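## Task

Shelf spots are labelled with a lot number on the shelf edge directly beneath them, and several spots may carry the same number. Get one cardboard box from lot 437 and one from lot 333 onto the desk; if no spot in the storeroom has a given lot, leave that one out. The robot must not tip over or finish leaning, or the task fails. A box counts only if it stays on the desk without the robot holding it there.

## Robot and tools

Robot: a simulated Hello Robot Stretch 3 with a single arm. It has a two-wheel base (0.33 m long, 0.34 m wide), a lift that slides the arm up and down a mast, and a telescoping arm that reaches out to the robot's RIGHT side, ending in a wrist (yaw, pitch, roll) and a two-finger gripper. The base cannot move sideways, so to shift the gripper forward or back you drive the base. Turns pivot about the point midway between the drive wheels, 0.05 m behind the front edge; with arm retracted and wrist folded the robot sweeps a 0.28 m radius circle, and an unfolded level wrist reaches beyond it. Loose objects may occasionally get nudged by outside forces.

Frames: the base frame has its origin on the floor between the drive wheels, x forward, y left, z up. hand_pose is reported in this frame, located where the closed fingertips meet; with wrist joints at zero its x axis points up, y back along the arm toward the mast, z toward the rear. The odometry frame is the base frame as it was at the start of the scene.

Tools.
execute_actions: arguments "actions" (a list holding exactly one action, or empty to just read state and images) and optional "cameras" (list of "head_camera", "nav_camera", "wrist_camera" or "all"; omitted/null means all, [] means none). An action may contain:
- "base": exactly one of {"translate_m": d}, a relative straight drive in metres from the current spot, -1 to 1, forward positive; or {"rotate_rad": d}, a relative turn in place in radians, -3.2 to 3.2, counter-clockwise (left) positive. Base commands are measured from the position in the most recent state report.
- "joints": absolute targets keyed by name, each a single number: lift_m 0 to 1.1 (arm height); arm_m 0 to 0.52 (extension); wrist_yaw_rad -1.345 to 4.42 (0 along the arm, positive toward the front, 3.0 folded over the base); wrist_pitch_rad -1.57 to 0.451 (0 level, negative tips fingers down); wrist_roll_rad -2.911 to 2.911 (0 fingers side by side); gripper_m -0.089 to 0.179 (larger is wider; the real fingertip gap is about 0.007 less when nearly shut and 0.025 less when wide, zero below 0.007); head_pan_rad -3.953 to 1.73 (0 forward, positive left, -1.57 looks along the arm); head_tilt_rad -1.53 to 0.419 (negative looks down). Tolerances for done: lift/arm/gripper 0.004, yaw/roll/pan/tilt 0.02, pitch 0.05.
- "contact_limits": only {"arm_m": effort percent 1 to 100}; the arm motion halts with contact_stop once its effort hits that level and holds no harder until the next action. Too small a value stops it immediately.
Motions in one action begin together. Omitted joints or base may keep pushing toward earlier targets. An unknown key or out-of-range number rejects the whole call with no movement. Each action lasts at most 15 s. If a result reports a stop, the remaining calls in that same reply are skipped.
wait: {"seconds": 0 to 10}; commands nothing, then returns state and images.
zoom_image: {"camera": name, "region": [x0, y0, x1, y1]} in pixels of that camera's latest full image, top-left origin, at most 504x504; use it to read shelf lot labels.
finished_scene: {"scene": current scene number}; ends that scene permanently, so only call it once the boxes rest on the desk untouched.

Result lines: joint_positions; base_status and joint_status (done, off_target meaning stalled away from target and maybe still pushing, contact_stop, time_out, torque_fault; after the last three the old target is dropped); on_its_own (uncommanded behaviour; "held at" is the held target, not the position); motor_effort in percent, positive toward larger values, bracketed peak, with fixed offsets and noise; positive wheel effort drives forward; base_odometry from wheel turns only (slip counts as travel), heading -3.142 to 3.142; turned_by_wheels and turned_by_imu since the last result; base_tilt in degrees (forward/right positive, up to about 4 degrees fixed bias); lidar_m, 12 ranges of 30 degree sectors from straight ahead counter-clockwise (4th left, 7th behind, 10th right), plane 0.17 m high, 0.15 to 12 m, "-" for nothing, blind to clear objects and partly blocked by the robot; wrist_depth_mm (45 to 1000) and head_depth_mm (280 to 4000) as 7x7 median depth grids from top left, the head grid in the sideways image orientation; a pictures line naming the returned images in order, plus updated camera calibration when it differs. Cameras: head_camera and nav_camera move with the head pan/tilt; wrist_camera rides on the gripper.

Gripping: command gripper_m below the box width to grasp (lower squeezes harder, but the stall guard may ease off, letting heavy items slip; resend a different value to squeeze again). To let go, command at least 0.02 above where the fingers made contact. Neither the reading nor done proves a grasp; check images and depth.

Contact and faults: arm and lift stop on firm contact and go slack until re-commanded; a slack lift can sag under load or be pushed up by closing fingers on a surface. Base, wrist and head have no contact stop and keep pushing. Wrist servos pushed hard for several seconds switch off for 10 s (torque_fault).

Safety: fold or unfold the wrist only with lift_m 0.32 to 0.95, wrist_pitch_rad -0.4 and roll near 0; once folded, lift may go down to 0.25. If yaw is below -0.4, keep pitch at -0.5 or lower. Pushing the arm into something solid with the gripper above about 0.45 m can tip the robot, more so with raised contact limits or a repeated push. Don't drive while holding or pressing something fixed, and avoid snagging furniture, especially reversing. If tilted, reverse the last move in small steps, free the gripper, and lower lift_m to about 0.2. Fast base travel (0.30 m/s, 1.9 rad/s) needs lift_m under 0.30, arm_m under 0.03 and wrist_yaw_rad above 2.54; otherwise 0.10 m/s and 0.63 rad/s. Avoid drops, slams and very hard pushes. The robot holds its last command while you think.

Each tool is called as name(argument=value, ...), one argument or row to a line, values as JSON.

## Session

I'll start by checking the robot's state and what the cameras see.

execute_actions(
  actions=[],
)

Scene clock: 0.00 s.
base_odometry: x=+0.000 y=+0.000 heading=+0.000 (m, m, rad; odometry frame)
turned_by_wheels: +0.000 (rad since the last result)
turned_by_imu: +0.000 (rad since the last result)
base_tilt: forward=-0.3 right=-1.1 (deg)
lidar_m: 1.49 1.02 1.02 1.72 2.73 1.10 0.84 0.82 0.87 1.24 1.57 1.87
head_depth_mm: 1640 2003 2017 2032 1976 1962 1967 / 1653 1870 1830 1813 1806 1838 1844 / 1661 1727 1712 1712 1699 1695 1682 / 1606 1617 1594 1601 1594 1578 1577 / 1541 1515 1510 1496 1499 1484 1484 / 1456 1426 1425 1420 1412 1401 1389 / 1375 1368 1356 1354 1352 1347 1344
base_status: not commanded
joint_positions: lift_m=+0.406 arm_m=+0.001 wrist_yaw_rad=+2.996 wrist_pitch_rad=-0.440 wrist_roll_rad=-0.001 gripper_m=+0.037 head_pan_rad=-0.017 head_tilt_rad=-0.021
joint_status: not commanded
motor_effort: left_wheel=+0 right_wheel=-1 lift_m=+36 arm_m=+0 wrist_yaw_rad=+0 wrist_pitch_rad=+5 wrist_roll_rad=+0 gripper_m=+0 head_pan_rad=+0 head_tilt_rad=+2 (%)
hand_pose: x=+0.0108 y=+0.0736 z=+0.4136 quat_wxyz=(+0.204, +0.699, +0.104, +0.678) (m; base frame)
wrist_depth_mm: - - - - - - - / - - - - - - - / - - - - - - - / 919 888 873 872 865 856 804 / 744 737 - 728 754 719 713 / 650 641 - 630 - 627 618 / 562 560 - 568 548 540 546
pictures: head_camera (sideways: a quarter turn clockwise sets it upright), nav_camera (sideways: a quarter turn counterclockwise sets it upright), wrist_camera
Images, in order (width x height): head_camera 896x504, nav_camera 672x504, wrist_camera 644x364.

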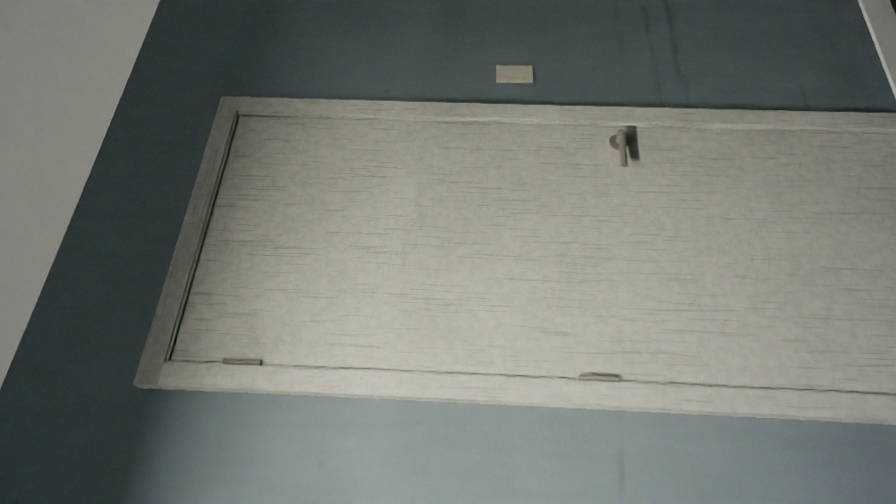

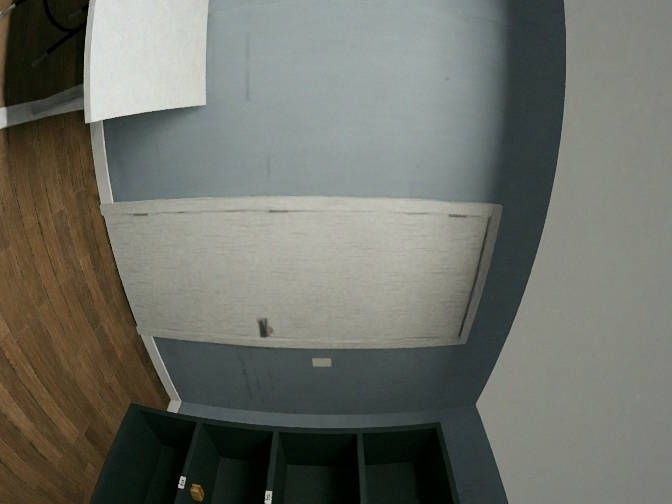

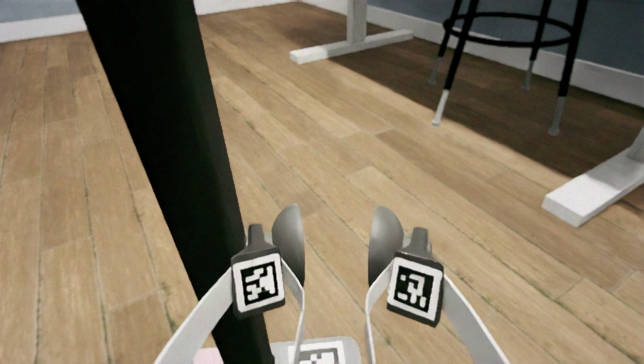

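execute_actions(
  actions=[
    {"joints": {"head_pan_rad": -0.9, "head_tilt_rad": -0.3}},
  ],
  cameras=["head_camera", "nav_camera"],
)

Scene clock: 6.23 s.
base_odometry: x=+0.000 y=+0.000 heading=+0.000 (m, m, rad; odometry frame)
turned_by_wheels: +0.000 (rad since the last result)
turned_by_imu: +0.000 (rad since the last result)
base_tilt: forward=-0.2 right=-1.2 (deg)
lidar_m: 1.50 1.02 1.02 1.72 2.73 1.10 0.84 0.82 0.87 1.24 1.57 1.87
head_depth_mm: 1554 1751 1835 1873 1838 1984 1598 / 1466 1789 1879 1936 1962 1969 1580 / 1488 1451 1507 1645 1680 1788 1565 / 1637 1855 1956 2029 2054 1924 1562 / 1797 1900 2006 2104 2019 1921 1557 / 1832 1959 2053 2167 2158 1912 1550 / 1697 1754 1831 1847 1887 1880 1529
base_status: not commanded
joint_positions: lift_m=+0.406 arm_m=+0.001 wrist_yaw_rad=+2.996 wrist_pitch_rad=-0.440 wrist_roll_rad=-0.001 gripper_m=+0.037 head_pan_rad=-0.893 head_tilt_rad=-0.296
joint_status: all done
motor_effort: left_wheel=+0(1) right_wheel=+0(0) lift_m=+35(35) arm_m=+0(1) wrist_yaw_rad=-1(0) wrist_pitch_rad=+5(5) wrist_roll_rad=+0(0) gripper_m=+0(0) head_pan_rad=-2(36) head_tilt_rad=-3(24) (%)
hand_pose: x=+0.0108 y=+0.0736 z=+0.4136 quat_wxyz=(+0.204, +0.699, +0.104, +0.678) (m; base frame)
wrist_depth_mm: - - - - - - - / - - - - - - - / - - - - - - - / 903 886 876 872 863 866 799 / 755 737 - 733 751 723 718 / 640 638 - 628 - 616 613 / 569 565 - 567 547 544 544
pictures: head_camera (sideways: a quarter turn clockwise sets it upright), nav_camera (sideways: a quarter turn counterclockwise sets it upright)
camera_calibration (this result's frames):
head_camera: T_world_to_cam=[[-0.18723, 0.158681, -0.969415, 1.27835], [0.802588, 0.593724, -0.0578249, 0.070017], [0.56639, -0.788867, -0.238518, 0.262553], [0, 0, 0, 1]] pos_world=[0.0344446, -0.0373012, 1.30593]
nav_camera: T_world_to_cam=[[0.180389, -0.196804, 0.963705, -1.2124], [-0.769688, -0.638273, 0.0137272, 0.0369981], [0.612405, -0.744229, -0.266615, 0.296498], [0, 0, 0, 1]] pos_world=[0.0656034, 0.0056729, 1.24694]
Images, in order (width x height): head_camera 896x504, nav_camera 672x504.

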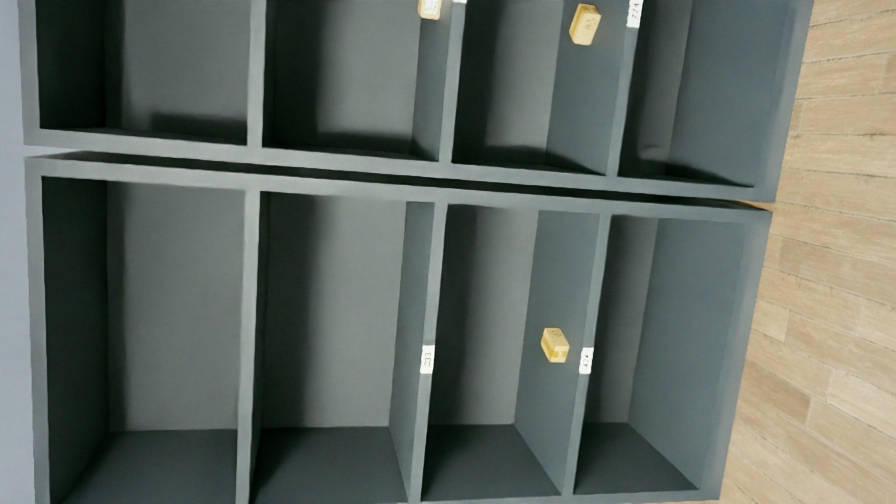

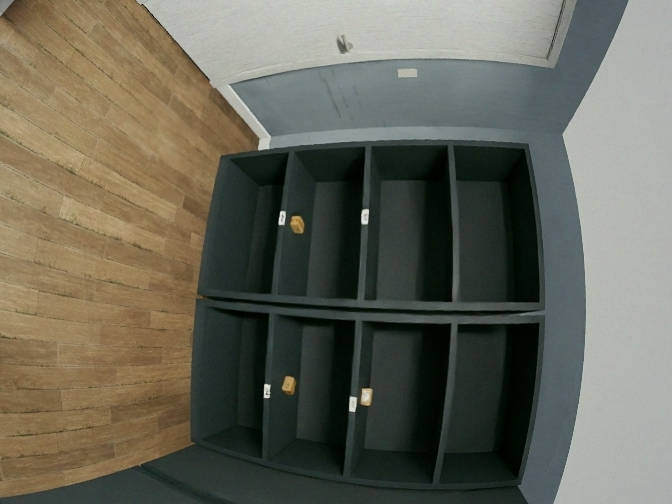

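zoom_image(
  camera="head_camera",
  region=[400, 300, 650, 420],
)

zoom_image(
  camera="head_camera",
  region=[400, 0, 680, 80],
)

Region (400, 300, 650, 420) of head_camera's 896x504 image, scaled by 2.016, with more detail than that image has; it fills the top 242 rows of this view, and the rest is white.

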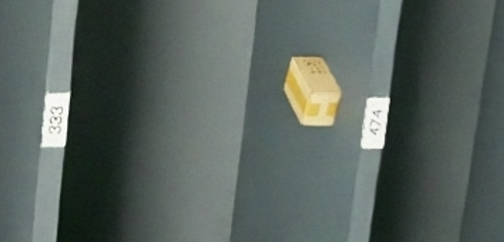

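Region (400, 0, 680, 80) of head_camera's 896x504 image, scaled by 1.800, with more detail than that image has; it fills the top 144 rows of this view, and the rest is white.

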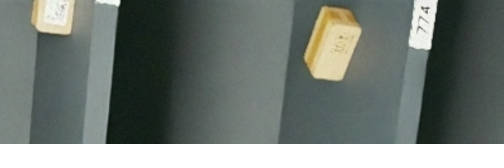

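execute_actions(
  actions=[
    {"joints": {"head_pan_rad": -1.5, "head_tilt_rad": -0.3}},
  ],
  cameras=["head_camera", "nav_camera"],
)

Scene clock: 22.30 s.
base_odometry: x=+0.000 y=+0.000 heading=+0.000 (m, m, rad; odometry frame)
turned_by_wheels: +0.000 (rad since the last result)
turned_by_imu: +0.000 (rad since the last result)
base_tilt: forward=-0.3 right=-1.2 (deg)
lidar_m: 1.50 1.02 1.02 1.72 2.74 1.10 0.84 0.82 0.87 1.24 1.57 1.87
head_depth_mm: 1099 1107 1120 1138 1157 1177 1188 / 1277 1289 1309 1334 1365 1383 1404 / 1537 1553 1600 1622 1656 1709 1566 / 1767 1797 1839 1832 1918 1931 1562 / 1654 1889 1984 2061 2041 1915 1550 / 1661 1795 1902 1976 2002 1896 1546 / 1567 1731 1834 1897 1842 1888 1532
base_status: not commanded
joint_positions: lift_m=+0.406 arm_m=+0.001 wrist_yaw_rad=+2.996 wrist_pitch_rad=-0.440 wrist_roll_rad=-0.001 gripper_m=+0.037 head_pan_rad=-1.493 head_tilt_rad=-0.296
joint_status: all done
motor_effort: left_wheel=+0(0) right_wheel=+0(0) lift_m=+35(35) arm_m=+0(0) wrist_yaw_rad=+0(0) wrist_pitch_rad=+5(5) wrist_roll_rad=+0(0) gripper_m=+0(1) head_pan_rad=-2(28) head_tilt_rad=-2(3) (%)
hand_pose: x=+0.0108 y=+0.0736 z=+0.4136 quat_wxyz=(+0.204, +0.699, +0.104, +0.678) (m; base frame)
wrist_depth_mm: - - - - - - - / - - - - - - - / - - - - - - - / 904 885 877 869 871 849 795 / 755 744 - 728 754 719 724 / 641 641 - 633 - 626 618 / 568 560 - 570 549 547 545
pictures: head_camera (sideways: a quarter turn clockwise sets it upright), nav_camera (sideways: a quarter turn counterclockwise sets it upright)
camera_calibration (this result's frames):
head_camera: T_world_to_cam=[[-0.0649442, 0.236864, -0.96937, 1.27755], [0.997646, 0.0368568, -0.0578326, 0.0688371], [0.0220294, -0.970843, -0.2387, 0.26611], [0, 0, 0, 1]] pos_world=[0.008432, -0.0467913, 1.30592]
nav_camera: T_world_to_cam=[[0.0377718, -0.264465, 0.963655, -1.21146], [-0.995647, -0.0921927, 0.0137245, 0.03838], [0.0852124, -0.959979, -0.266796, 0.299949], [0, 0, 0, 1]] pos_world=[0.0584126, -0.0289059, 1.24693]
Images, in order (width x height): head_camera 896x504, nav_camera 672x504.

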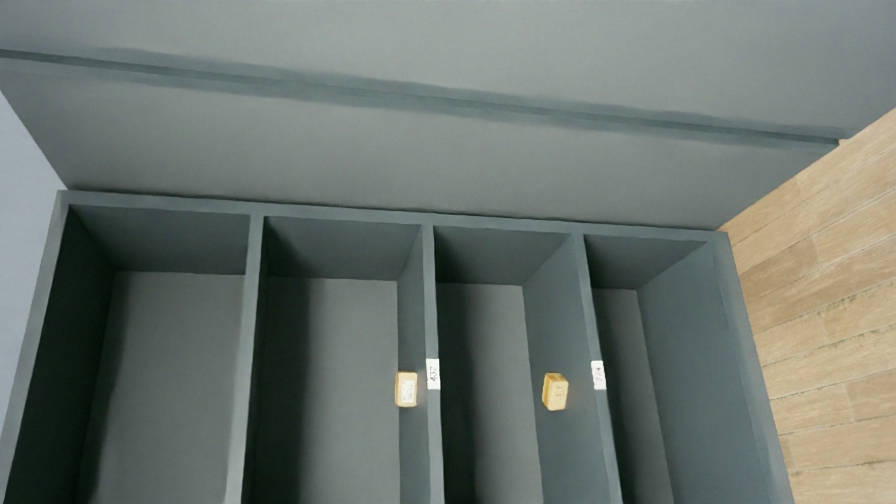

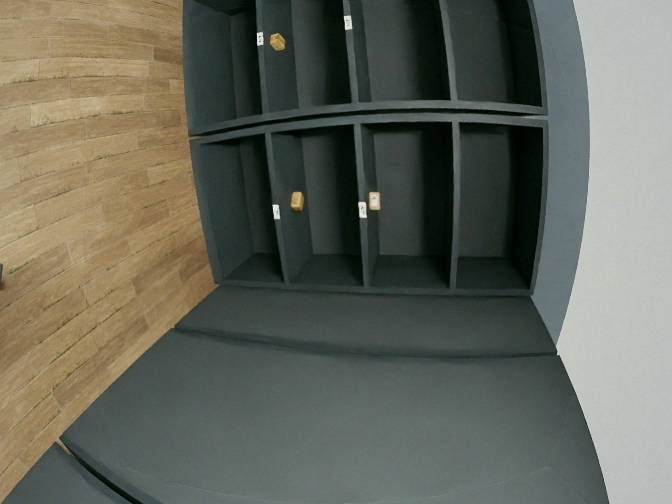

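zoom_image(
  camera="head_camera",
  region=[380, 340, 620, 420],
)

Region (380, 340, 620, 420) of head_camera's 896x504 image, scaled by 2.100, with more detail than that image has.

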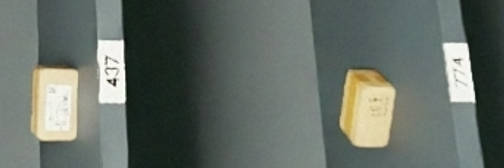

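execute_actions(
  actions=[
    {"joints": {"head_pan_rad": -2.3, "head_tilt_rad": -0.3}},
  ],
  cameras=["head_camera", "nav_camera"],
)

Scene clock: 32.23 s.
base_odometry: x=+0.000 y=+0.000 heading=+0.000 (m, m, rad; odometry frame)
turned_by_wheels: +0.000 (rad since the last result)
turned_by_imu: +0.000 (rad since the last result)
base_tilt: forward=-0.2 right=-1.4 (deg)
lidar_m: 1.49 1.02 1.02 1.72 2.73 1.10 0.84 0.82 0.87 1.25 1.57 1.86
head_depth_mm: 677 706 730 755 788 822 860 / 708 734 766 789 823 859 902 / 734 762 794 828 873 908 950 / 762 792 825 867 905 945 991 / 793 826 864 903 943 993 1051 / 829 868 906 950 998 1053 1112 / 867 908 949 1000 1054 1111 1185
base_status: not commanded
joint_positions: lift_m=+0.406 arm_m=+0.001 wrist_yaw_rad=+2.996 wrist_pitch_rad=-0.440 wrist_roll_rad=-0.001 gripper_m=+0.037 head_pan_rad=-2.293 head_tilt_rad=-0.296
joint_status: all done
motor_effort: left_wheel=+0(1) right_wheel=-1(0) lift_m=+35(35) arm_m=+0(0) wrist_yaw_rad=+1(0) wrist_pitch_rad=+5(5) wrist_roll_rad=+0(0) gripper_m=+0(0) head_pan_rad=-3(33) head_tilt_rad=-2(0) (%)
hand_pose: x=+0.0108 y=+0.0736 z=+0.4136 quat_wxyz=(+0.204, +0.699, +0.104, +0.678) (m; base frame)
wrist_depth_mm: - - - - - - - / - - - - - - - / - - - - - - - / 903 906 887 872 877 852 802 / 750 744 - 733 747 729 710 / 646 643 - 636 - 624 624 / 565 553 - 565 554 547 545
pictures: head_camera (sideways: a quarter turn clockwise sets it upright), nav_camera (sideways: a quarter turn counterclockwise sets it upright)
camera_calibration (this result's frames):
head_camera: T_world_to_cam=[[0.124721, 0.21167, -0.969351, 1.27637], [0.721506, -0.689989, -0.0578359, 0.0705258], [-0.681083, -0.692179, -0.238777, 0.270499], [0, 0, 0, 1]] pos_world=[-0.0258417, -0.0342728, 1.30591]
nav_camera: T_world_to_cam=[[-0.163451, -0.211407, 0.963634, -1.21021], [-0.759806, 0.650005, 0.0137233, 0.0369428], [-0.629268, -0.729932, -0.266872, 0.304407], [0, 0, 0, 1]] pos_world=[0.0218134, -0.0576625, 1.24693]
Images, in order (width x height): head_camera 896x504, nav_camera 672x504.

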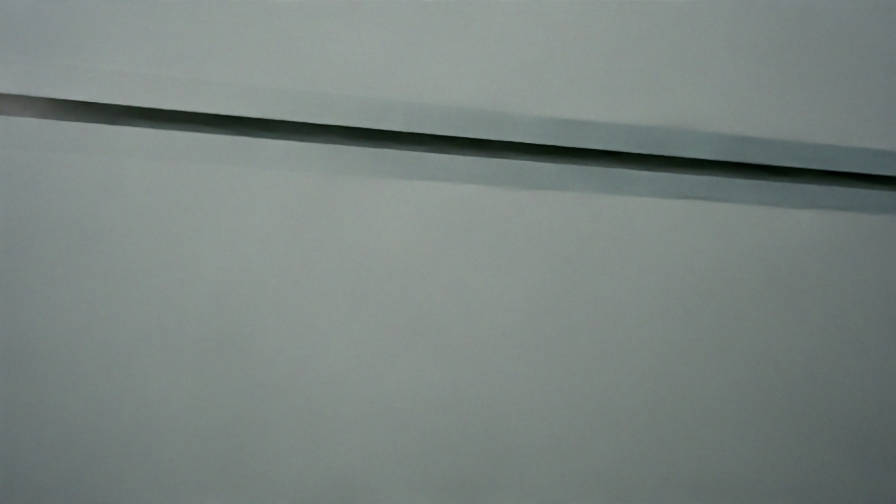

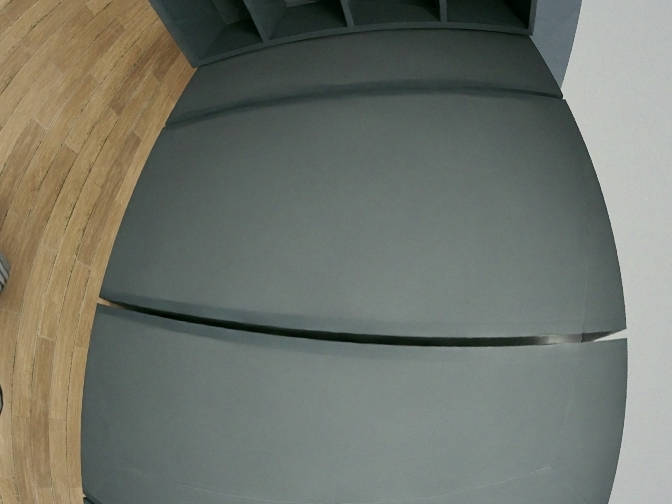

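execute_actions(
  actions=[
    {"joints": {"head_pan_rad": 1.5, "head_tilt_rad": -0.3}},
  ],
  cameras=["head_camera", "nav_camera"],
)

Scene clock: 38.63 s.
base_odometry: x=+0.000 y=+0.000 heading=+0.000 (m, m, rad; odometry frame)
turned_by_wheels: +0.000 (rad since the last result)
turned_by_imu: +0.000 (rad since the last result)
base_tilt: forward=-0.3 right=-1.2 (deg)
lidar_m: 1.49 1.02 1.02 1.72 2.74 1.10 0.84 0.82 0.87 1.24 1.57 1.87
head_depth_mm: 1649 1675 1703 1747 1416 949 1494 / 1842 1901 1926 1970 1396 1096 1532 / 2113 2173 2251 2255 1379 1896 1571 / 2473 2560 2618 2688 1564 1952 1564 / 2592 2710 2848 2986 2643 2018 1557 / 2454 2558 2645 2807 2834 2027 1544 / 2336 2412 2478 2596 2673 2005 1543
base_status: not commanded
joint_positions: lift_m=+0.406 arm_m=+0.001 wrist_yaw_rad=+2.996 wrist_pitch_rad=-0.440 wrist_roll_rad=-0.001 gripper_m=+0.037 head_pan_rad=+1.493 head_tilt_rad=-0.296
joint_status: all done
motor_effort: left_wheel=+0(0) right_wheel=+0(1) lift_m=+35(36) arm_m=-1(0) wrist_yaw_rad=+0(0) wrist_pitch_rad=+5(5) wrist_roll_rad=+0(0) gripper_m=+0(0) head_pan_rad=+3(35) head_tilt_rad=-3(0) (%)
hand_pose: x=+0.0108 y=+0.0736 z=+0.4136 quat_wxyz=(+0.204, +0.699, +0.104, +0.678) (m; base frame)
wrist_depth_mm: - - - - - - - / - - - - - - - / - - - - - - - / 896 904 876 876 865 854 788 / 753 741 - 741 738 721 721 / 637 634 - 634 - 623 620 / 567 562 - 562 548 545 545
pictures: head_camera (sideways: a quarter turn clockwise sets it upright), nav_camera (sideways: a quarter turn counterclockwise sets it upright)
camera_calibration (this result's frames):
head_camera: T_world_to_cam=[[0.0273322, -0.244156, -0.969351, 1.27696], [-0.99125, 0.118654, -0.0578359, 0.0809737], [0.129139, 0.962449, -0.238777, 0.265557], [0, 0, 0, 1]] pos_world=[0.0110694, 0.0465854, 1.30591]
nav_camera: T_world_to_cam=[[0.00379992, 0.267198, 0.963634, -1.21123], [0.997876, -0.0636837, 0.0137233, 0.0262209], [0.0650346, 0.961535, -0.266872, 0.300172], [0, 0, 0, 1]] pos_world=[-0.0410842, 0.0366813, 1.24693]
Images, in order (width x height): head_camera 896x504, nav_camera 672x504.

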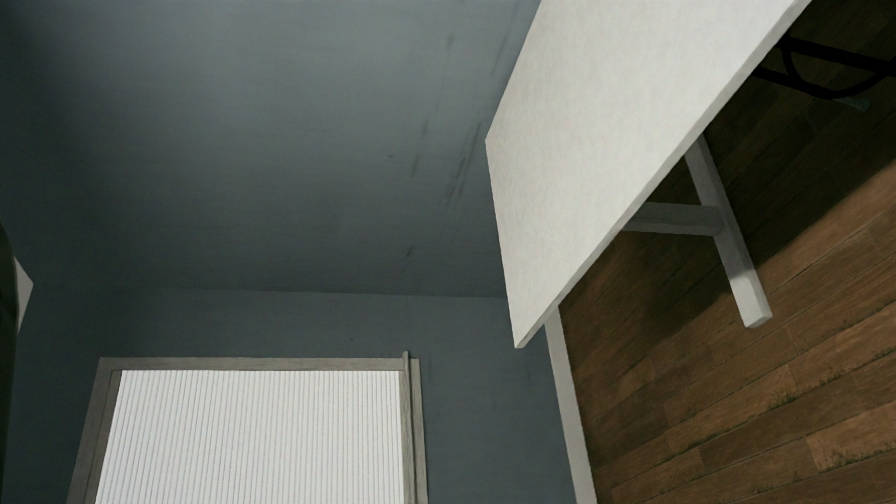

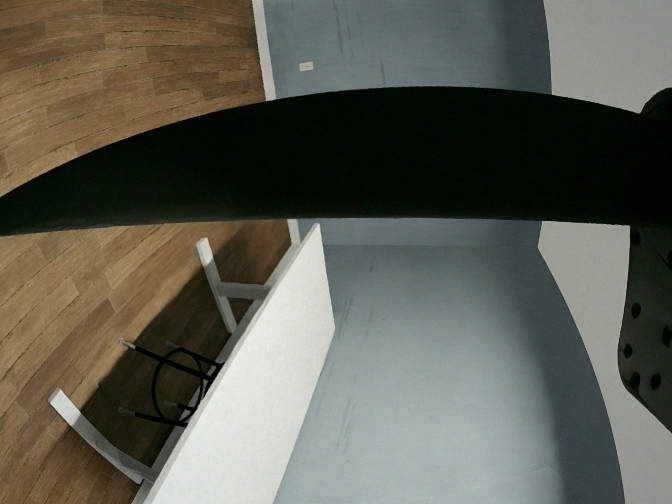

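execute_actions(
  actions=[
    {"joints": {"lift_m": 0.28, "head_pan_rad": 0.0, "head_tilt_rad": -0.3}, "base": {"rotate_rad": -1.07}},
  ],
  cameras=["head_camera"],
)

Scene clock: 112.93 s.
base_odometry: x=+0.000 y=+0.000 heading=-1.070 (m, m, rad; odometry frame)
turned_by_wheels: -1.070 (rad since the last result)
turned_by_imu: -1.053 (rad since the last result)
base_tilt: forward=-0.3 right=-1.3 (deg)
lidar_m: 1.57 1.87 1.49 1.02 1.54 1.72 2.71 1.11 0.84 0.82 0.86 1.22
head_depth_mm: 1556 1800 1890 1949 1988 1936 1613 / 1575 1803 1899 1946 1972 1968 1577 / 1609 1797 1911 1949 1923 1943 1578 / 1385 1491 1832 1826 1860 1844 1560 / 1536 1821 1912 1973 1882 1823 1559 / 1679 1836 1924 2030 1998 1898 1549 / 1687 1844 1956 2025 1968 1886 1536
base_status: done
joint_positions: lift_m=+0.280 arm_m=+0.001 wrist_yaw_rad=+2.996 wrist_pitch_rad=-0.441 wrist_roll_rad=-0.001 gripper_m=+0.037 head_pan_rad=+0.007 head_tilt_rad=-0.297
joint_status: all done
motor_effort: left_wheel=+1(7) right_wheel=-2(7) lift_m=+31(31) arm_m=+0(0) wrist_yaw_rad=-1(0) wrist_pitch_rad=+5(5) wrist_roll_rad=+0(0) gripper_m=+0(1) head_pan_rad=-3(34) head_tilt_rad=-2(4) (%)
hand_pose: x=+0.0108 y=+0.0736 z=+0.2877 quat_wxyz=(+0.205, +0.699, +0.105, +0.678) (m; base frame)
wrist_depth_mm: - - - - - - - / - - - - - - - / 865 853 821 834 827 812 796 / 701 687 675 672 665 659 648 / 574 573 - 560 573 553 545 / 492 502 - - - 476 474 / - - - - 425 419 415
pictures: head_camera (sideways: a quarter turn clockwise sets it upright)
camera_calibration (this result's frames):
head_camera: T_world_to_cam=[[-0.241386, -0.0479573, -0.969243, 1.27846], [0.0340767, 0.997743, -0.0578541, 0.0747428], [0.969831, -0.0469938, -0.239207, 0.260989], [0, 0, 0, 1]] pos_world=[0.0529409, -0.000997855, 1.30589]
Images, in order (width x height): head_camera 896x504.

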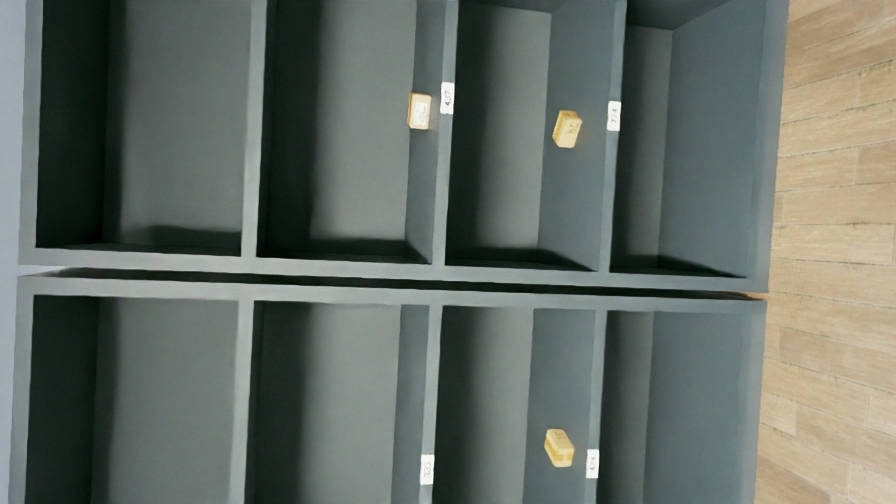

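execute_actions(
  actions=[
    {"base": {"translate_m": 1.0}},
  ],
  cameras=["head_camera"],
)

Scene clock: 139.20 s.
base_odometry: x=+0.480 y=-0.877 heading=-1.070 (m, m, rad; odometry frame)
turned_by_wheels: +0.000 (rad since the last result)
turned_by_imu: +0.001 (rad since the last result)
base_tilt: forward=-0.3 right=-1.3 (deg)
lidar_m: 0.58 1.08 1.13 1.40 1.47 1.49 3.66 1.18 0.89 0.87 0.91 1.05
head_depth_mm: 865 563 942 992 767 1088 948 / 872 579 949 994 755 1089 945 / 869 595 953 1000 748 1092 937 / 482 501 768 980 692 1072 900 / 480 502 524 548 580 612 646 / 871 504 952 992 635 613 857 / 881 680 970 1009 710 1108 913
base_status: done
joint_positions: lift_m=+0.280 arm_m=+0.001 wrist_yaw_rad=+2.996 wrist_pitch_rad=-0.441 wrist_roll_rad=-0.001 gripper_m=+0.037 head_pan_rad=+0.007 head_tilt_rad=-0.297
joint_status: not commanded
motor_effort: left_wheel=+0(9) right_wheel=-2(5) lift_m=+31(32) arm_m=+0(0) wrist_yaw_rad=+0(1) wrist_pitch_rad=+5(5) wrist_roll_rad=+0(0) gripper_m=+0(0) head_pan_rad=-3(2) head_tilt_rad=-2(3) (%)
hand_pose: x=+0.0108 y=+0.0736 z=+0.2877 quat_wxyz=(+0.205, +0.699, +0.105, +0.678) (m; base frame)
wrist_depth_mm: - - - - - - 968 / - - - - - 980 856 / 853 848 842 840 813 823 728 / 684 686 675 672 662 654 647 / 575 571 - 560 575 553 543 / 491 506 - - - 475 472 / - - - - 416 419 415
pictures: head_camera (sideways: a quarter turn clockwise sets it upright)
camera_calibration (this result's frames):
head_camera: T_world_to_cam=[[-0.241989, -0.0479589, -0.969093, 1.27827], [0.0340513, 0.997743, -0.0578795, 0.0747761], [0.969681, -0.0470051, -0.239809, 0.261773], [0, 0, 0, 1]] pos_world=[0.0529434, -0.000998333, 1.30586]
Images, in order (width x height): head_camera 896x504.

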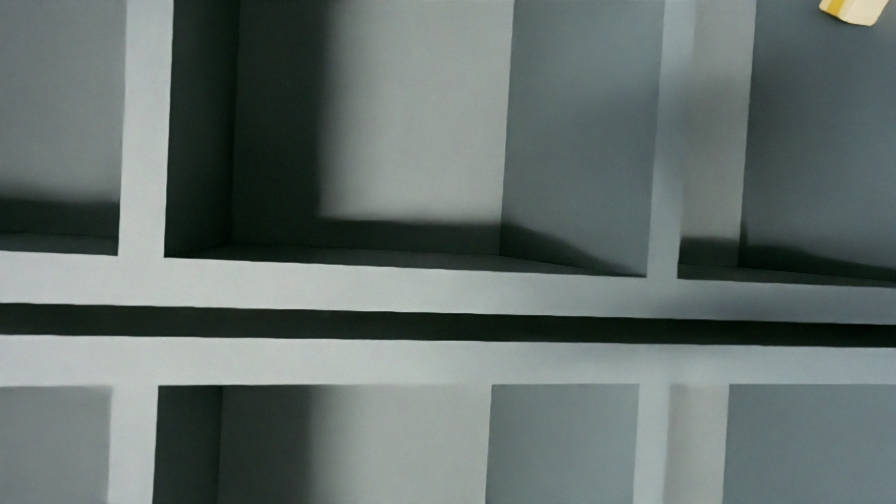

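execute_actions(
  actions=[
    {"base": {"rotate_rad": 1.571}, "joints": {"head_pan_rad": -1.57, "head_tilt_rad": -0.25}},
  ],
  cameras=["head_camera"],
)

Scene clock: 145.50 s.
base_odometry: x=+0.480 y=-0.877 heading=+0.501 (m, m, rad; odometry frame)
turned_by_wheels: +1.571 (rad since the last result)
turned_by_imu: +1.539 (rad since the last result)
base_tilt: forward=-0.3 right=-1.3 (deg)
lidar_m: 1.40 1.46 1.49 3.67 1.21 0.89 0.87 0.91 1.06 0.58 1.07 1.12
head_depth_mm: 891 609 960 995 842 648 991 / 890 627 960 1001 830 639 982 / 892 646 958 1001 819 634 975 / 631 506 953 994 757 761 938 / 494 510 530 553 576 597 625 / 888 511 957 997 687 603 893 / 899 623 975 1011 778 1097 951
base_status: done
joint_positions: lift_m=+0.280 arm_m=+0.001 wrist_yaw_rad=+2.996 wrist_pitch_rad=-0.441 wrist_roll_rad=-0.001 gripper_m=+0.037 head_pan_rad=-1.563 head_tilt_rad=-0.260
joint_status: all done
motor_effort: left_wheel=-2(7) right_wheel=+1(8) lift_m=+32(32) arm_m=-1(0) wrist_yaw_rad=+0(0) wrist_pitch_rad=+5(5) wrist_roll_rad=+0(0) gripper_m=+1(0) head_pan_rad=-2(36) head_tilt_rad=+5(12) (%)
hand_pose: x=+0.0108 y=+0.0735 z=+0.2877 quat_wxyz=(+0.205, +0.699, +0.105, +0.678) (m; base frame)
wrist_depth_mm: - - - - - - - / - - - - - - - / 859 857 841 837 812 816 792 / 698 686 683 673 661 656 652 / 582 573 - 560 573 552 549 / 496 508 - - - 472 476 / - - - - 422 418 418
pictures: head_camera (sideways: a quarter turn clockwise sets it upright)
camera_calibration (this result's frames):
head_camera: T_world_to_cam=[[-0.0478802, 0.205706, -0.977442, 1.288], [0.997787, -0.0353421, -0.0563147, 0.0668627], [-0.0461291, -0.977975, -0.203559, 0.220786], [0, 0, 0, 1]] pos_world=[0.0051395, -0.0466629, 1.30765]
Images, in order (width x height): head_camera 896x504.

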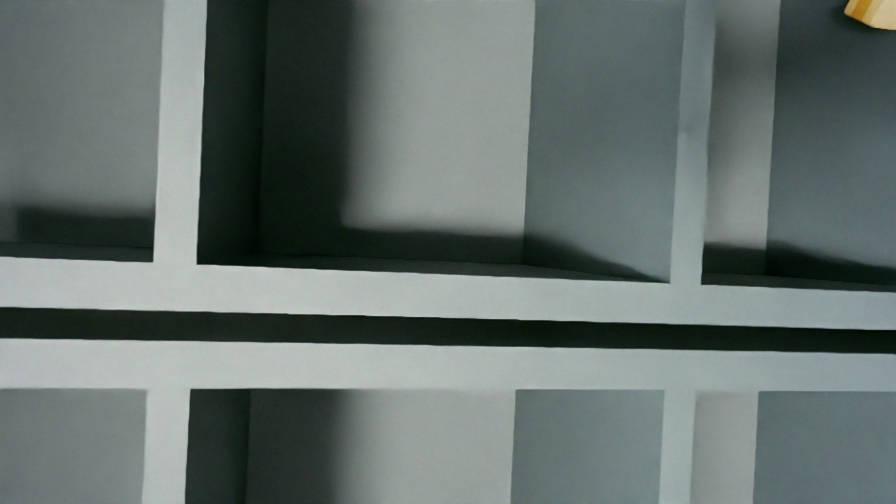

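execute_actions(
  actions=[
    {"base": {"translate_m": -0.35}},
  ],
  cameras=["head_camera"],
)

Scene clock: 154.33 s.
base_odometry: x=+0.173 y=-1.045 heading=+0.501 (m, m, rad; odometry frame)
turned_by_wheels: +0.000 (rad since the last result)
turned_by_imu: -0.001 (rad since the last result)
base_tilt: forward=-0.2 right=-1.3 (deg)
lidar_m: 1.74 1.74 1.94 1.85 0.72 0.54 0.52 0.55 0.73 1.02 0.68 1.44
head_depth_mm: 883 611 949 988 844 646 988 / 880 628 954 987 830 640 981 / 886 550 956 989 745 632 974 / 886 565 954 989 739 624 971 / 890 581 952 996 799 624 962 / 890 600 960 999 787 1089 960 / 889 621 954 991 777 983 950
base_status: done
joint_positions: lift_m=+0.280 arm_m=+0.001 wrist_yaw_rad=+2.996 wrist_pitch_rad=-0.441 wrist_roll_rad=-0.001 gripper_m=+0.037 head_pan_rad=-1.563 head_tilt_rad=-0.260
joint_status: not commanded
motor_effort: left_wheel=-1(8) right_wheel=+1(5) lift_m=+31(31) arm_m=-1(0) wrist_yaw_rad=+1(1) wrist_pitch_rad=+5(5) wrist_roll_rad=+0(0) gripper_m=+0(0) head_pan_rad=-3(2) head_tilt_rad=+5(5) (%)
hand_pose: x=+0.0108 y=+0.0735 z=+0.2877 quat_wxyz=(+0.205, +0.699, +0.105, +0.678) (m; base frame)
wrist_depth_mm: 722 - - - - - - / 720 - - - - - - / 715 842 834 817 820 807 795 / 663 683 671 663 664 662 645 / 576 568 - 564 575 552 549 / 493 504 - - - 479 473 / - - - - 421 419 420
pictures: head_camera (sideways: a quarter turn clockwise sets it upright)
camera_calibration (this result's frames):
head_camera: T_world_to_cam=[[-0.0478652, 0.205709, -0.977442, 1.288], [0.997785, -0.0354146, -0.0563147, 0.0668627], [-0.0462001, -0.977972, -0.203559, 0.220786], [0, 0, 0, 1]] pos_world=[0.00513611, -0.0466628, 1.30765]
Images, in order (width x height): head_camera 896x504.

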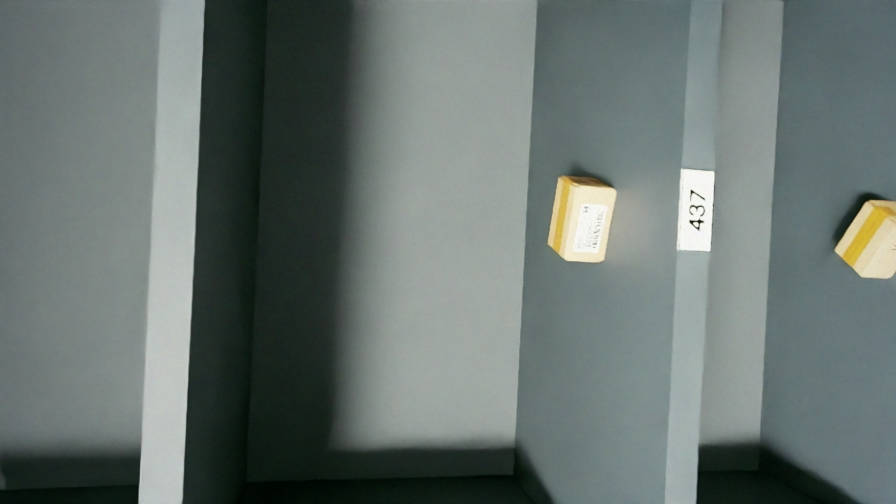

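zoom_image(
  camera="head_camera",
  region=[500, 140, 740, 300],
)

Region (500, 140, 740, 300) of head_camera's 896x504 image, scaled by 2.100, with more detail than that image has.

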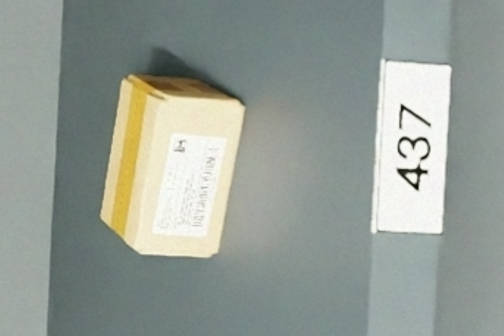

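execute_actions(
  actions=[
    {"joints": {"lift_m": 0.9}},
  ],
  cameras=[],
)

execute_actions(
  actions=[
    {"joints": {"wrist_yaw_rad": 0.0, "gripper_m": 0.17}},
  ],
  cameras=["head_camera"],
)

Scene clock: 189.43 s.
base_odometry: x=+0.173 y=-1.045 heading=+0.501 (m, m, rad; odometry frame)
turned_by_wheels: +0.000 (rad since the last result)
turned_by_imu: +0.000 (rad since the last result)
base_tilt: forward=-0.3 right=-1.1 (deg)
lidar_m: 1.74 1.74 1.94 1.86 0.72 0.54 0.52 0.54 0.73 1.02 0.68 1.43
head_depth_mm: 882 610 946 987 842 645 990 / 883 627 950 989 832 638 982 / 883 549 953 988 746 634 975 / 886 563 951 991 739 626 971 / 890 583 951 995 796 621 961 / 888 599 962 995 787 1087 958 / 889 619 955 985 776 981 950
base_status: not commanded
joint_positions: lift_m=+0.900 arm_m=+0.001 wrist_yaw_rad=+2.996 wrist_pitch_rad=-0.441 wrist_roll_rad=-0.001 gripper_m=+0.037 head_pan_rad=-1.563 head_tilt_rad=-0.260
joint_status: all done
motor_effort: left_wheel=-1(1) right_wheel=+1(1) lift_m=+39(41) arm_m=+0(1) wrist_yaw_rad=+1(1) wrist_pitch_rad=+5(5) wrist_roll_rad=+0(0) gripper_m=+1(0) head_pan_rad=-3(3) head_tilt_rad=+5(5) (%)
hand_pose: x=+0.0108 y=+0.0735 z=+0.9074 quat_wxyz=(+0.205, +0.699, +0.105, +0.678) (m; base frame)
wrist_depth_mm: 721 - - - - - - / 729 - - - - - - / 714 928 - - - - - / 702 983 - - - - - / 696 - - - - - - / 695 - - - - - - / 696 - - - - - -
pictures: none
No camera images: the call's "cameras" was empty. Leave "cameras" out to get every camera's image.

Scene clock: 191.93 s.
base_odometry: x=+0.173 y=-1.045 heading=+0.501 (m, m, rad; odometry frame)
turned_by_wheels: +0.000 (rad since the last result)
turned_by_imu: +0.000 (rad since the last result)
base_tilt: forward=-0.2 right=-1.1 (deg)
lidar_m: 1.74 1.74 1.94 1.86 0.72 0.54 0.52 0.54 0.73 1.02 0.68 1.43
head_depth_mm: 880 610 947 983 845 646 993 / 881 626 951 993 830 640 984 / 884 548 953 988 764 633 980 / 887 564 956 990 742 627 970 / 888 582 960 995 797 622 962 / 887 600 959 1002 788 1086 955 / 888 621 957 987 780 975 952
base_status: not commanded
joint_positions: lift_m=+0.900 arm_m=+0.001 wrist_yaw_rad=+0.003 wrist_pitch_rad=-0.441 wrist_roll_rad=-0.001 gripper_m=+0.170 head_pan_rad=-1.563 head_tilt_rad=-0.260
joint_status: all done
motor_effort: left_wheel=-1(1) right_wheel=+1(1) lift_m=+39(39) arm_m=+0(0) wrist_yaw_rad=-2(5) wrist_pitch_rad=+5(5) wrist_roll_rad=+0(0) gripper_m=+0(83) head_pan_rad=-3(3) head_tilt_rad=+5(5) (%)
hand_pose: x=-0.0208 y=-0.3670 z=+0.9074 quat_wxyz=(+0.691, +0.156, -0.689, -0.154) (m; base frame)
wrist_depth_mm: 419 567 741 725 710 697 571 / 460 640 807 785 763 747 617 / 468 642 871 876 852 821 614 / 470 656 807 805 800 789 610 / 506 653 684 669 664 670 586 / 598 594 587 583 582 573 538 / - 723 983 943 957 823 670
pictures: head_camera (sideways: a quarter turn clockwise sets it upright)
camera_calibration (this result's frames):
head_camera: T_world_to_cam=[[-0.0478652, 0.205709, -0.977442, 1.288], [0.997785, -0.0354146, -0.0563147, 0.0668627], [-0.0462001, -0.977972, -0.203559, 0.220786], [0, 0, 0, 1]] pos_world=[0.00513611, -0.0466628, 1.30765]
Images, in order (width x height): head_camera 896x504.

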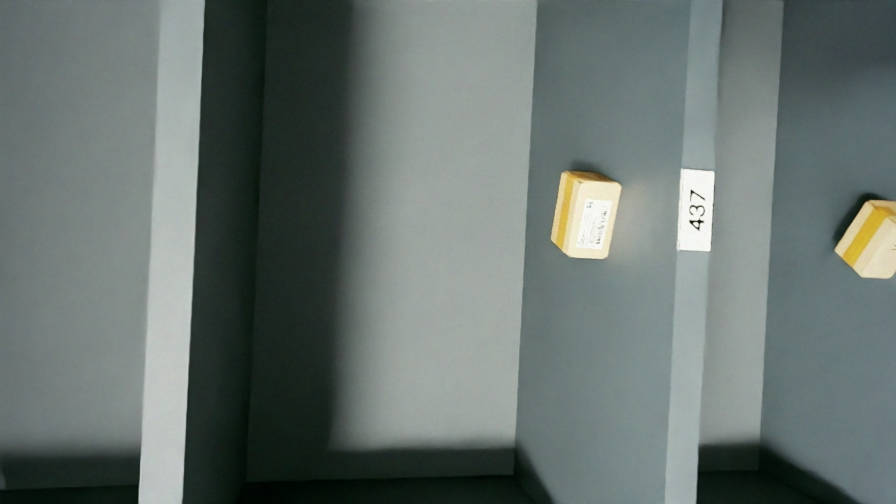

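execute_actions(
  actions=[
    {"base": {"translate_m": -0.06}, "joints": {"wrist_pitch_rad": 0.0}},
  ],
  cameras=["head_camera", "wrist_camera"],
)

Scene clock: 202.03 s.
base_odometry: x=+0.121 y=-1.074 heading=+0.501 (m, m, rad; odometry frame)
turned_by_wheels: +0.000 (rad since the last result)
turned_by_imu: +0.000 (rad since the last result)
base_tilt: forward=-0.3 right=-1.2 (deg)
lidar_m: 1.80 1.79 2.00 1.63 0.64 0.48 0.46 0.48 0.67 1.02 0.72 1.48
head_depth_mm: 877 609 942 981 843 645 978 / 881 624 951 987 830 639 1018 / 885 548 951 986 814 633 981 / 885 565 949 991 707 626 970 / 888 581 952 995 791 619 963 / 893 602 954 993 786 1080 941 / 890 621 960 1006 781 1089 950
base_status: done
joint_positions: lift_m=+0.900 arm_m=+0.001 wrist_yaw_rad=+0.003 wrist_pitch_rad=-0.024 wrist_roll_rad=-0.001 gripper_m=+0.170 head_pan_rad=-1.563 head_tilt_rad=-0.260
joint_status: all done
motor_effort: left_wheel=-1(5) right_wheel=+1(2) lift_m=+40(39) arm_m=+0(0) wrist_yaw_rad=-2(3) wrist_pitch_rad=+9(7) wrist_roll_rad=+0(0) gripper_m=+1(1) head_pan_rad=-3(3) head_tilt_rad=+5(5) (%)
hand_pose: x=-0.0207 y=-0.4012 z=+1.0084 quat_wxyz=(+0.708, +0.010, -0.706, -0.008) (m; base frame)
wrist_depth_mm: 522 731 727 725 701 688 546 / 532 728 757 749 733 715 543 / 526 692 773 489 738 723 538 / 358 361 357 358 362 360 365 / 523 660 859 826 809 779 457 / 502 835 883 863 840 809 463 / 562 733 801 795 803 772 590
pictures: head_camera (sideways: a quarter turn clockwise sets it upright), wrist_camera
camera_calibration (this result's frames):
head_camera: T_world_to_cam=[[-0.0478652, 0.205709, -0.977442, 1.288], [0.997785, -0.0354147, -0.0563147, 0.0668627], [-0.0462002, -0.977972, -0.203558, 0.220786], [0, 0, 0, 1]] pos_world=[0.00513611, -0.0466628, 1.30765]
wrist_camera: T_world_to_cam=[[-0.998869, -0.0468263, -0.00821085, -0.0245728], [-0.00247552, 0.223709, -0.974653, 1.10509], [0.0474762, -0.973531, -0.223572, 0.00205071], [0, 0, 0, 1]] pos_world=[-0.0219067, -0.246373, 1.07734]
Images, in order (width x height): head_camera 896x504, wrist_camera 644x364.

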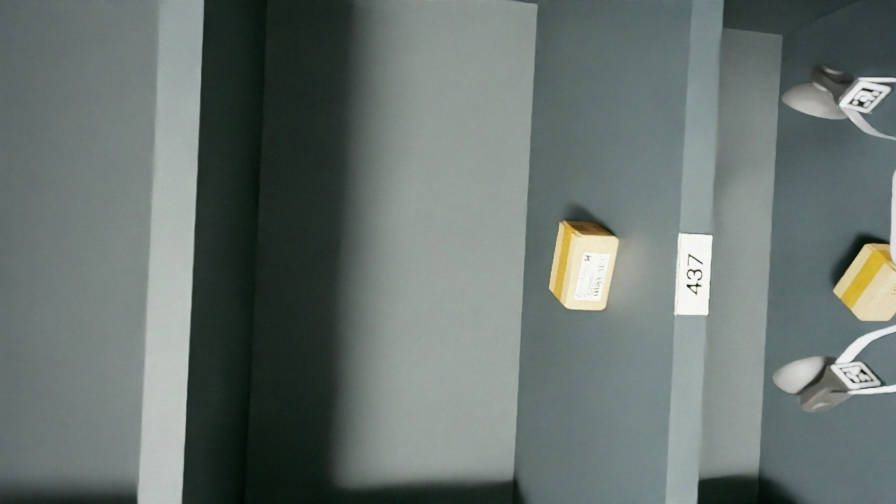

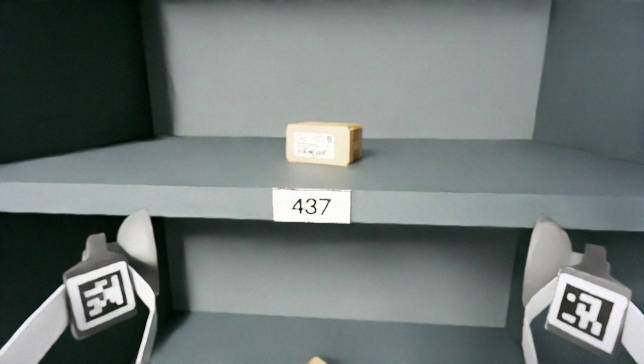

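execute_actions(
  actions=[
    {"joints": {"lift_m": 0.912, "arm_m": 0.22}},
  ],
  cameras=["head_camera", "wrist_camera"],
)

Scene clock: 243.30 s.
base_odometry: x=+0.121 y=-1.074 heading=+0.501 (m, m, rad; odometry frame)
turned_by_wheels: +0.000 (rad since the last result)
turned_by_imu: +0.000 (rad since the last result)
base_tilt: forward=-0.3 right=-1.2 (deg)
lidar_m: 1.80 1.78 2.66 1.63 0.64 0.48 0.46 0.48 0.68 1.02 0.72 1.48
head_depth_mm: 879 608 945 982 842 610 - / 881 619 945 988 830 - 891 / 884 550 950 988 824 - - / 888 565 952 987 734 - 863 / 884 584 954 996 799 1084 960 / 887 601 959 995 786 1083 953 / 893 623 957 997 778 1089 952
base_status: not commanded
joint_positions: lift_m=+0.912 arm_m=+0.220 wrist_yaw_rad=+0.002 wrist_pitch_rad=-0.023 wrist_roll_rad=-0.001 gripper_m=+0.170 head_pan_rad=-1.563 head_tilt_rad=-0.260
joint_status: all done
motor_effort: left_wheel=-1(1) right_wheel=+1(1) lift_m=+39(42) arm_m=+5(5) wrist_yaw_rad=-3(2) wrist_pitch_rad=+9(9) wrist_roll_rad=+0(0) gripper_m=+1(1) head_pan_rad=-3(3) head_tilt_rad=+6(5) (%)
hand_pose: x=-0.0210 y=-0.6203 z=+1.0207 quat_wxyz=(+0.708, +0.009, -0.706, -0.008) (m; base frame)
wrist_depth_mm: 521 544 526 512 504 497 487 / 524 556 538 536 526 511 502 / 521 578 566 556 537 529 513 / 405 409 327 239 408 411 412 / 252 274 253 235 254 253 256 / 194 178 184 184 184 184 195 / 138 144 144 144 144 144 133
pictures: head_camera (sideways: a quarter turn clockwise sets it upright), wrist_camera
camera_calibration (this result's frames):
head_camera: T_world_to_cam=[[-0.0478638, 0.20571, -0.977442, 1.288], [0.997785, -0.0354213, -0.0563147, 0.0668627], [-0.0462068, -0.977972, -0.203559, 0.220786], [0, 0, 0, 1]] pos_world=[0.0051358, -0.0466628, 1.30765]
wrist_camera: T_world_to_cam=[[-0.99891, -0.045963, -0.00815896, -0.0344753], [-0.00227775, 0.222561, -0.974916, 1.16567], [0.0466259, -0.973835, -0.222423, -0.209922], [0, 0, 0, 1]] pos_world=[-0.0219949, -0.465447, 1.08946]
Images, in order (width x height): head_camera 896x504, wrist_camera 644x364.

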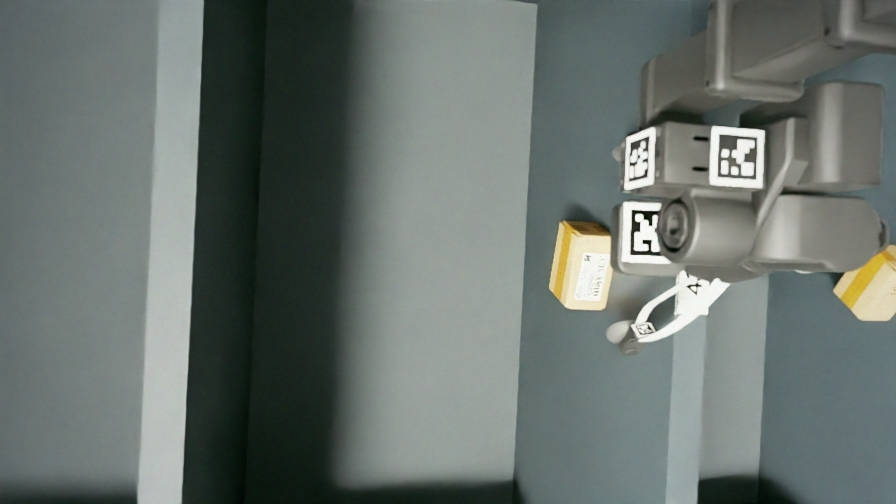

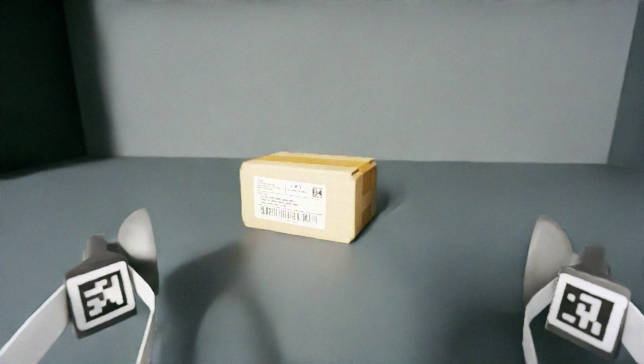

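execute_actions(
  actions=[
    {"base": {"translate_m": 0.02}},
  ],
  cameras=["wrist_camera"],
)

Scene clock: 265.37 s.
base_odometry: x=+0.138 y=-1.064 heading=+0.501 (m, m, rad; odometry frame)
turned_by_wheels: +0.000 (rad since the last result)
turned_by_imu: +0.000 (rad since the last result)
base_tilt: forward=-0.2 right=-1.3 (deg)
lidar_m: 1.79 1.77 1.99 1.71 0.67 0.50 0.48 0.50 0.70 1.02 0.70 1.47
head_depth_mm: 880 609 945 982 847 611 - / 887 622 943 990 832 - 890 / 883 549 952 986 823 - - / 886 565 958 991 734 - 861 / 885 581 962 993 802 1085 964 / 890 601 957 997 786 1087 955 / 891 622 962 998 774 1085 952
base_status: done
joint_positions: lift_m=+0.912 arm_m=+0.220 wrist_yaw_rad=+0.002 wrist_pitch_rad=-0.023 wrist_roll_rad=-0.001 gripper_m=+0.170 head_pan_rad=-1.563 head_tilt_rad=-0.260
joint_status: not commanded
motor_effort: left_wheel=-1(3) right_wheel=+1(5) lift_m=+39(39) arm_m=+4(4) wrist_yaw_rad=-2(2) wrist_pitch_rad=+9(9) wrist_roll_rad=+0(0) gripper_m=+1(0) head_pan_rad=-2(3) head_tilt_rad=+6(4) (%)
hand_pose: x=-0.0210 y=-0.6203 z=+1.0207 quat_wxyz=(+0.708, +0.009, -0.706, -0.008) (m; base frame)
wrist_depth_mm: 499 536 518 519 504 497 490 / 499 556 537 529 528 510 502 / 500 573 560 551 538 524 514 / 408 409 409 244 328 411 409 / 252 273 253 238 236 254 255 / 194 179 183 184 184 184 196 / 138 144 144 144 144 144 132
pictures: wrist_camera
camera_calibration (this result's frames):
wrist_camera: T_world_to_cam=[[-0.99891, -0.0459629, -0.00815901, -0.0344753], [-0.00227769, 0.222561, -0.974916, 1.16567], [0.0466259, -0.973835, -0.222423, -0.209922], [0, 0, 0, 1]] pos_world=[-0.0219949, -0.465447, 1.08946]
Images, in order (width x height): wrist_camera 644x364.

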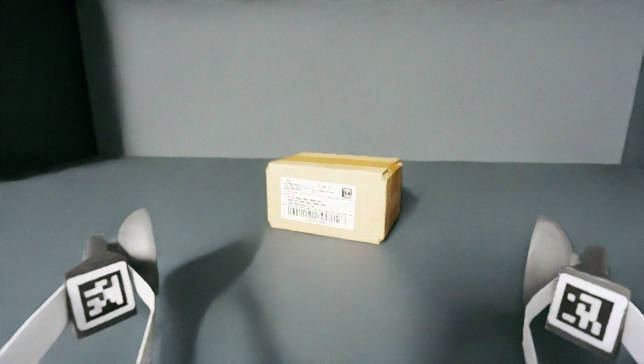

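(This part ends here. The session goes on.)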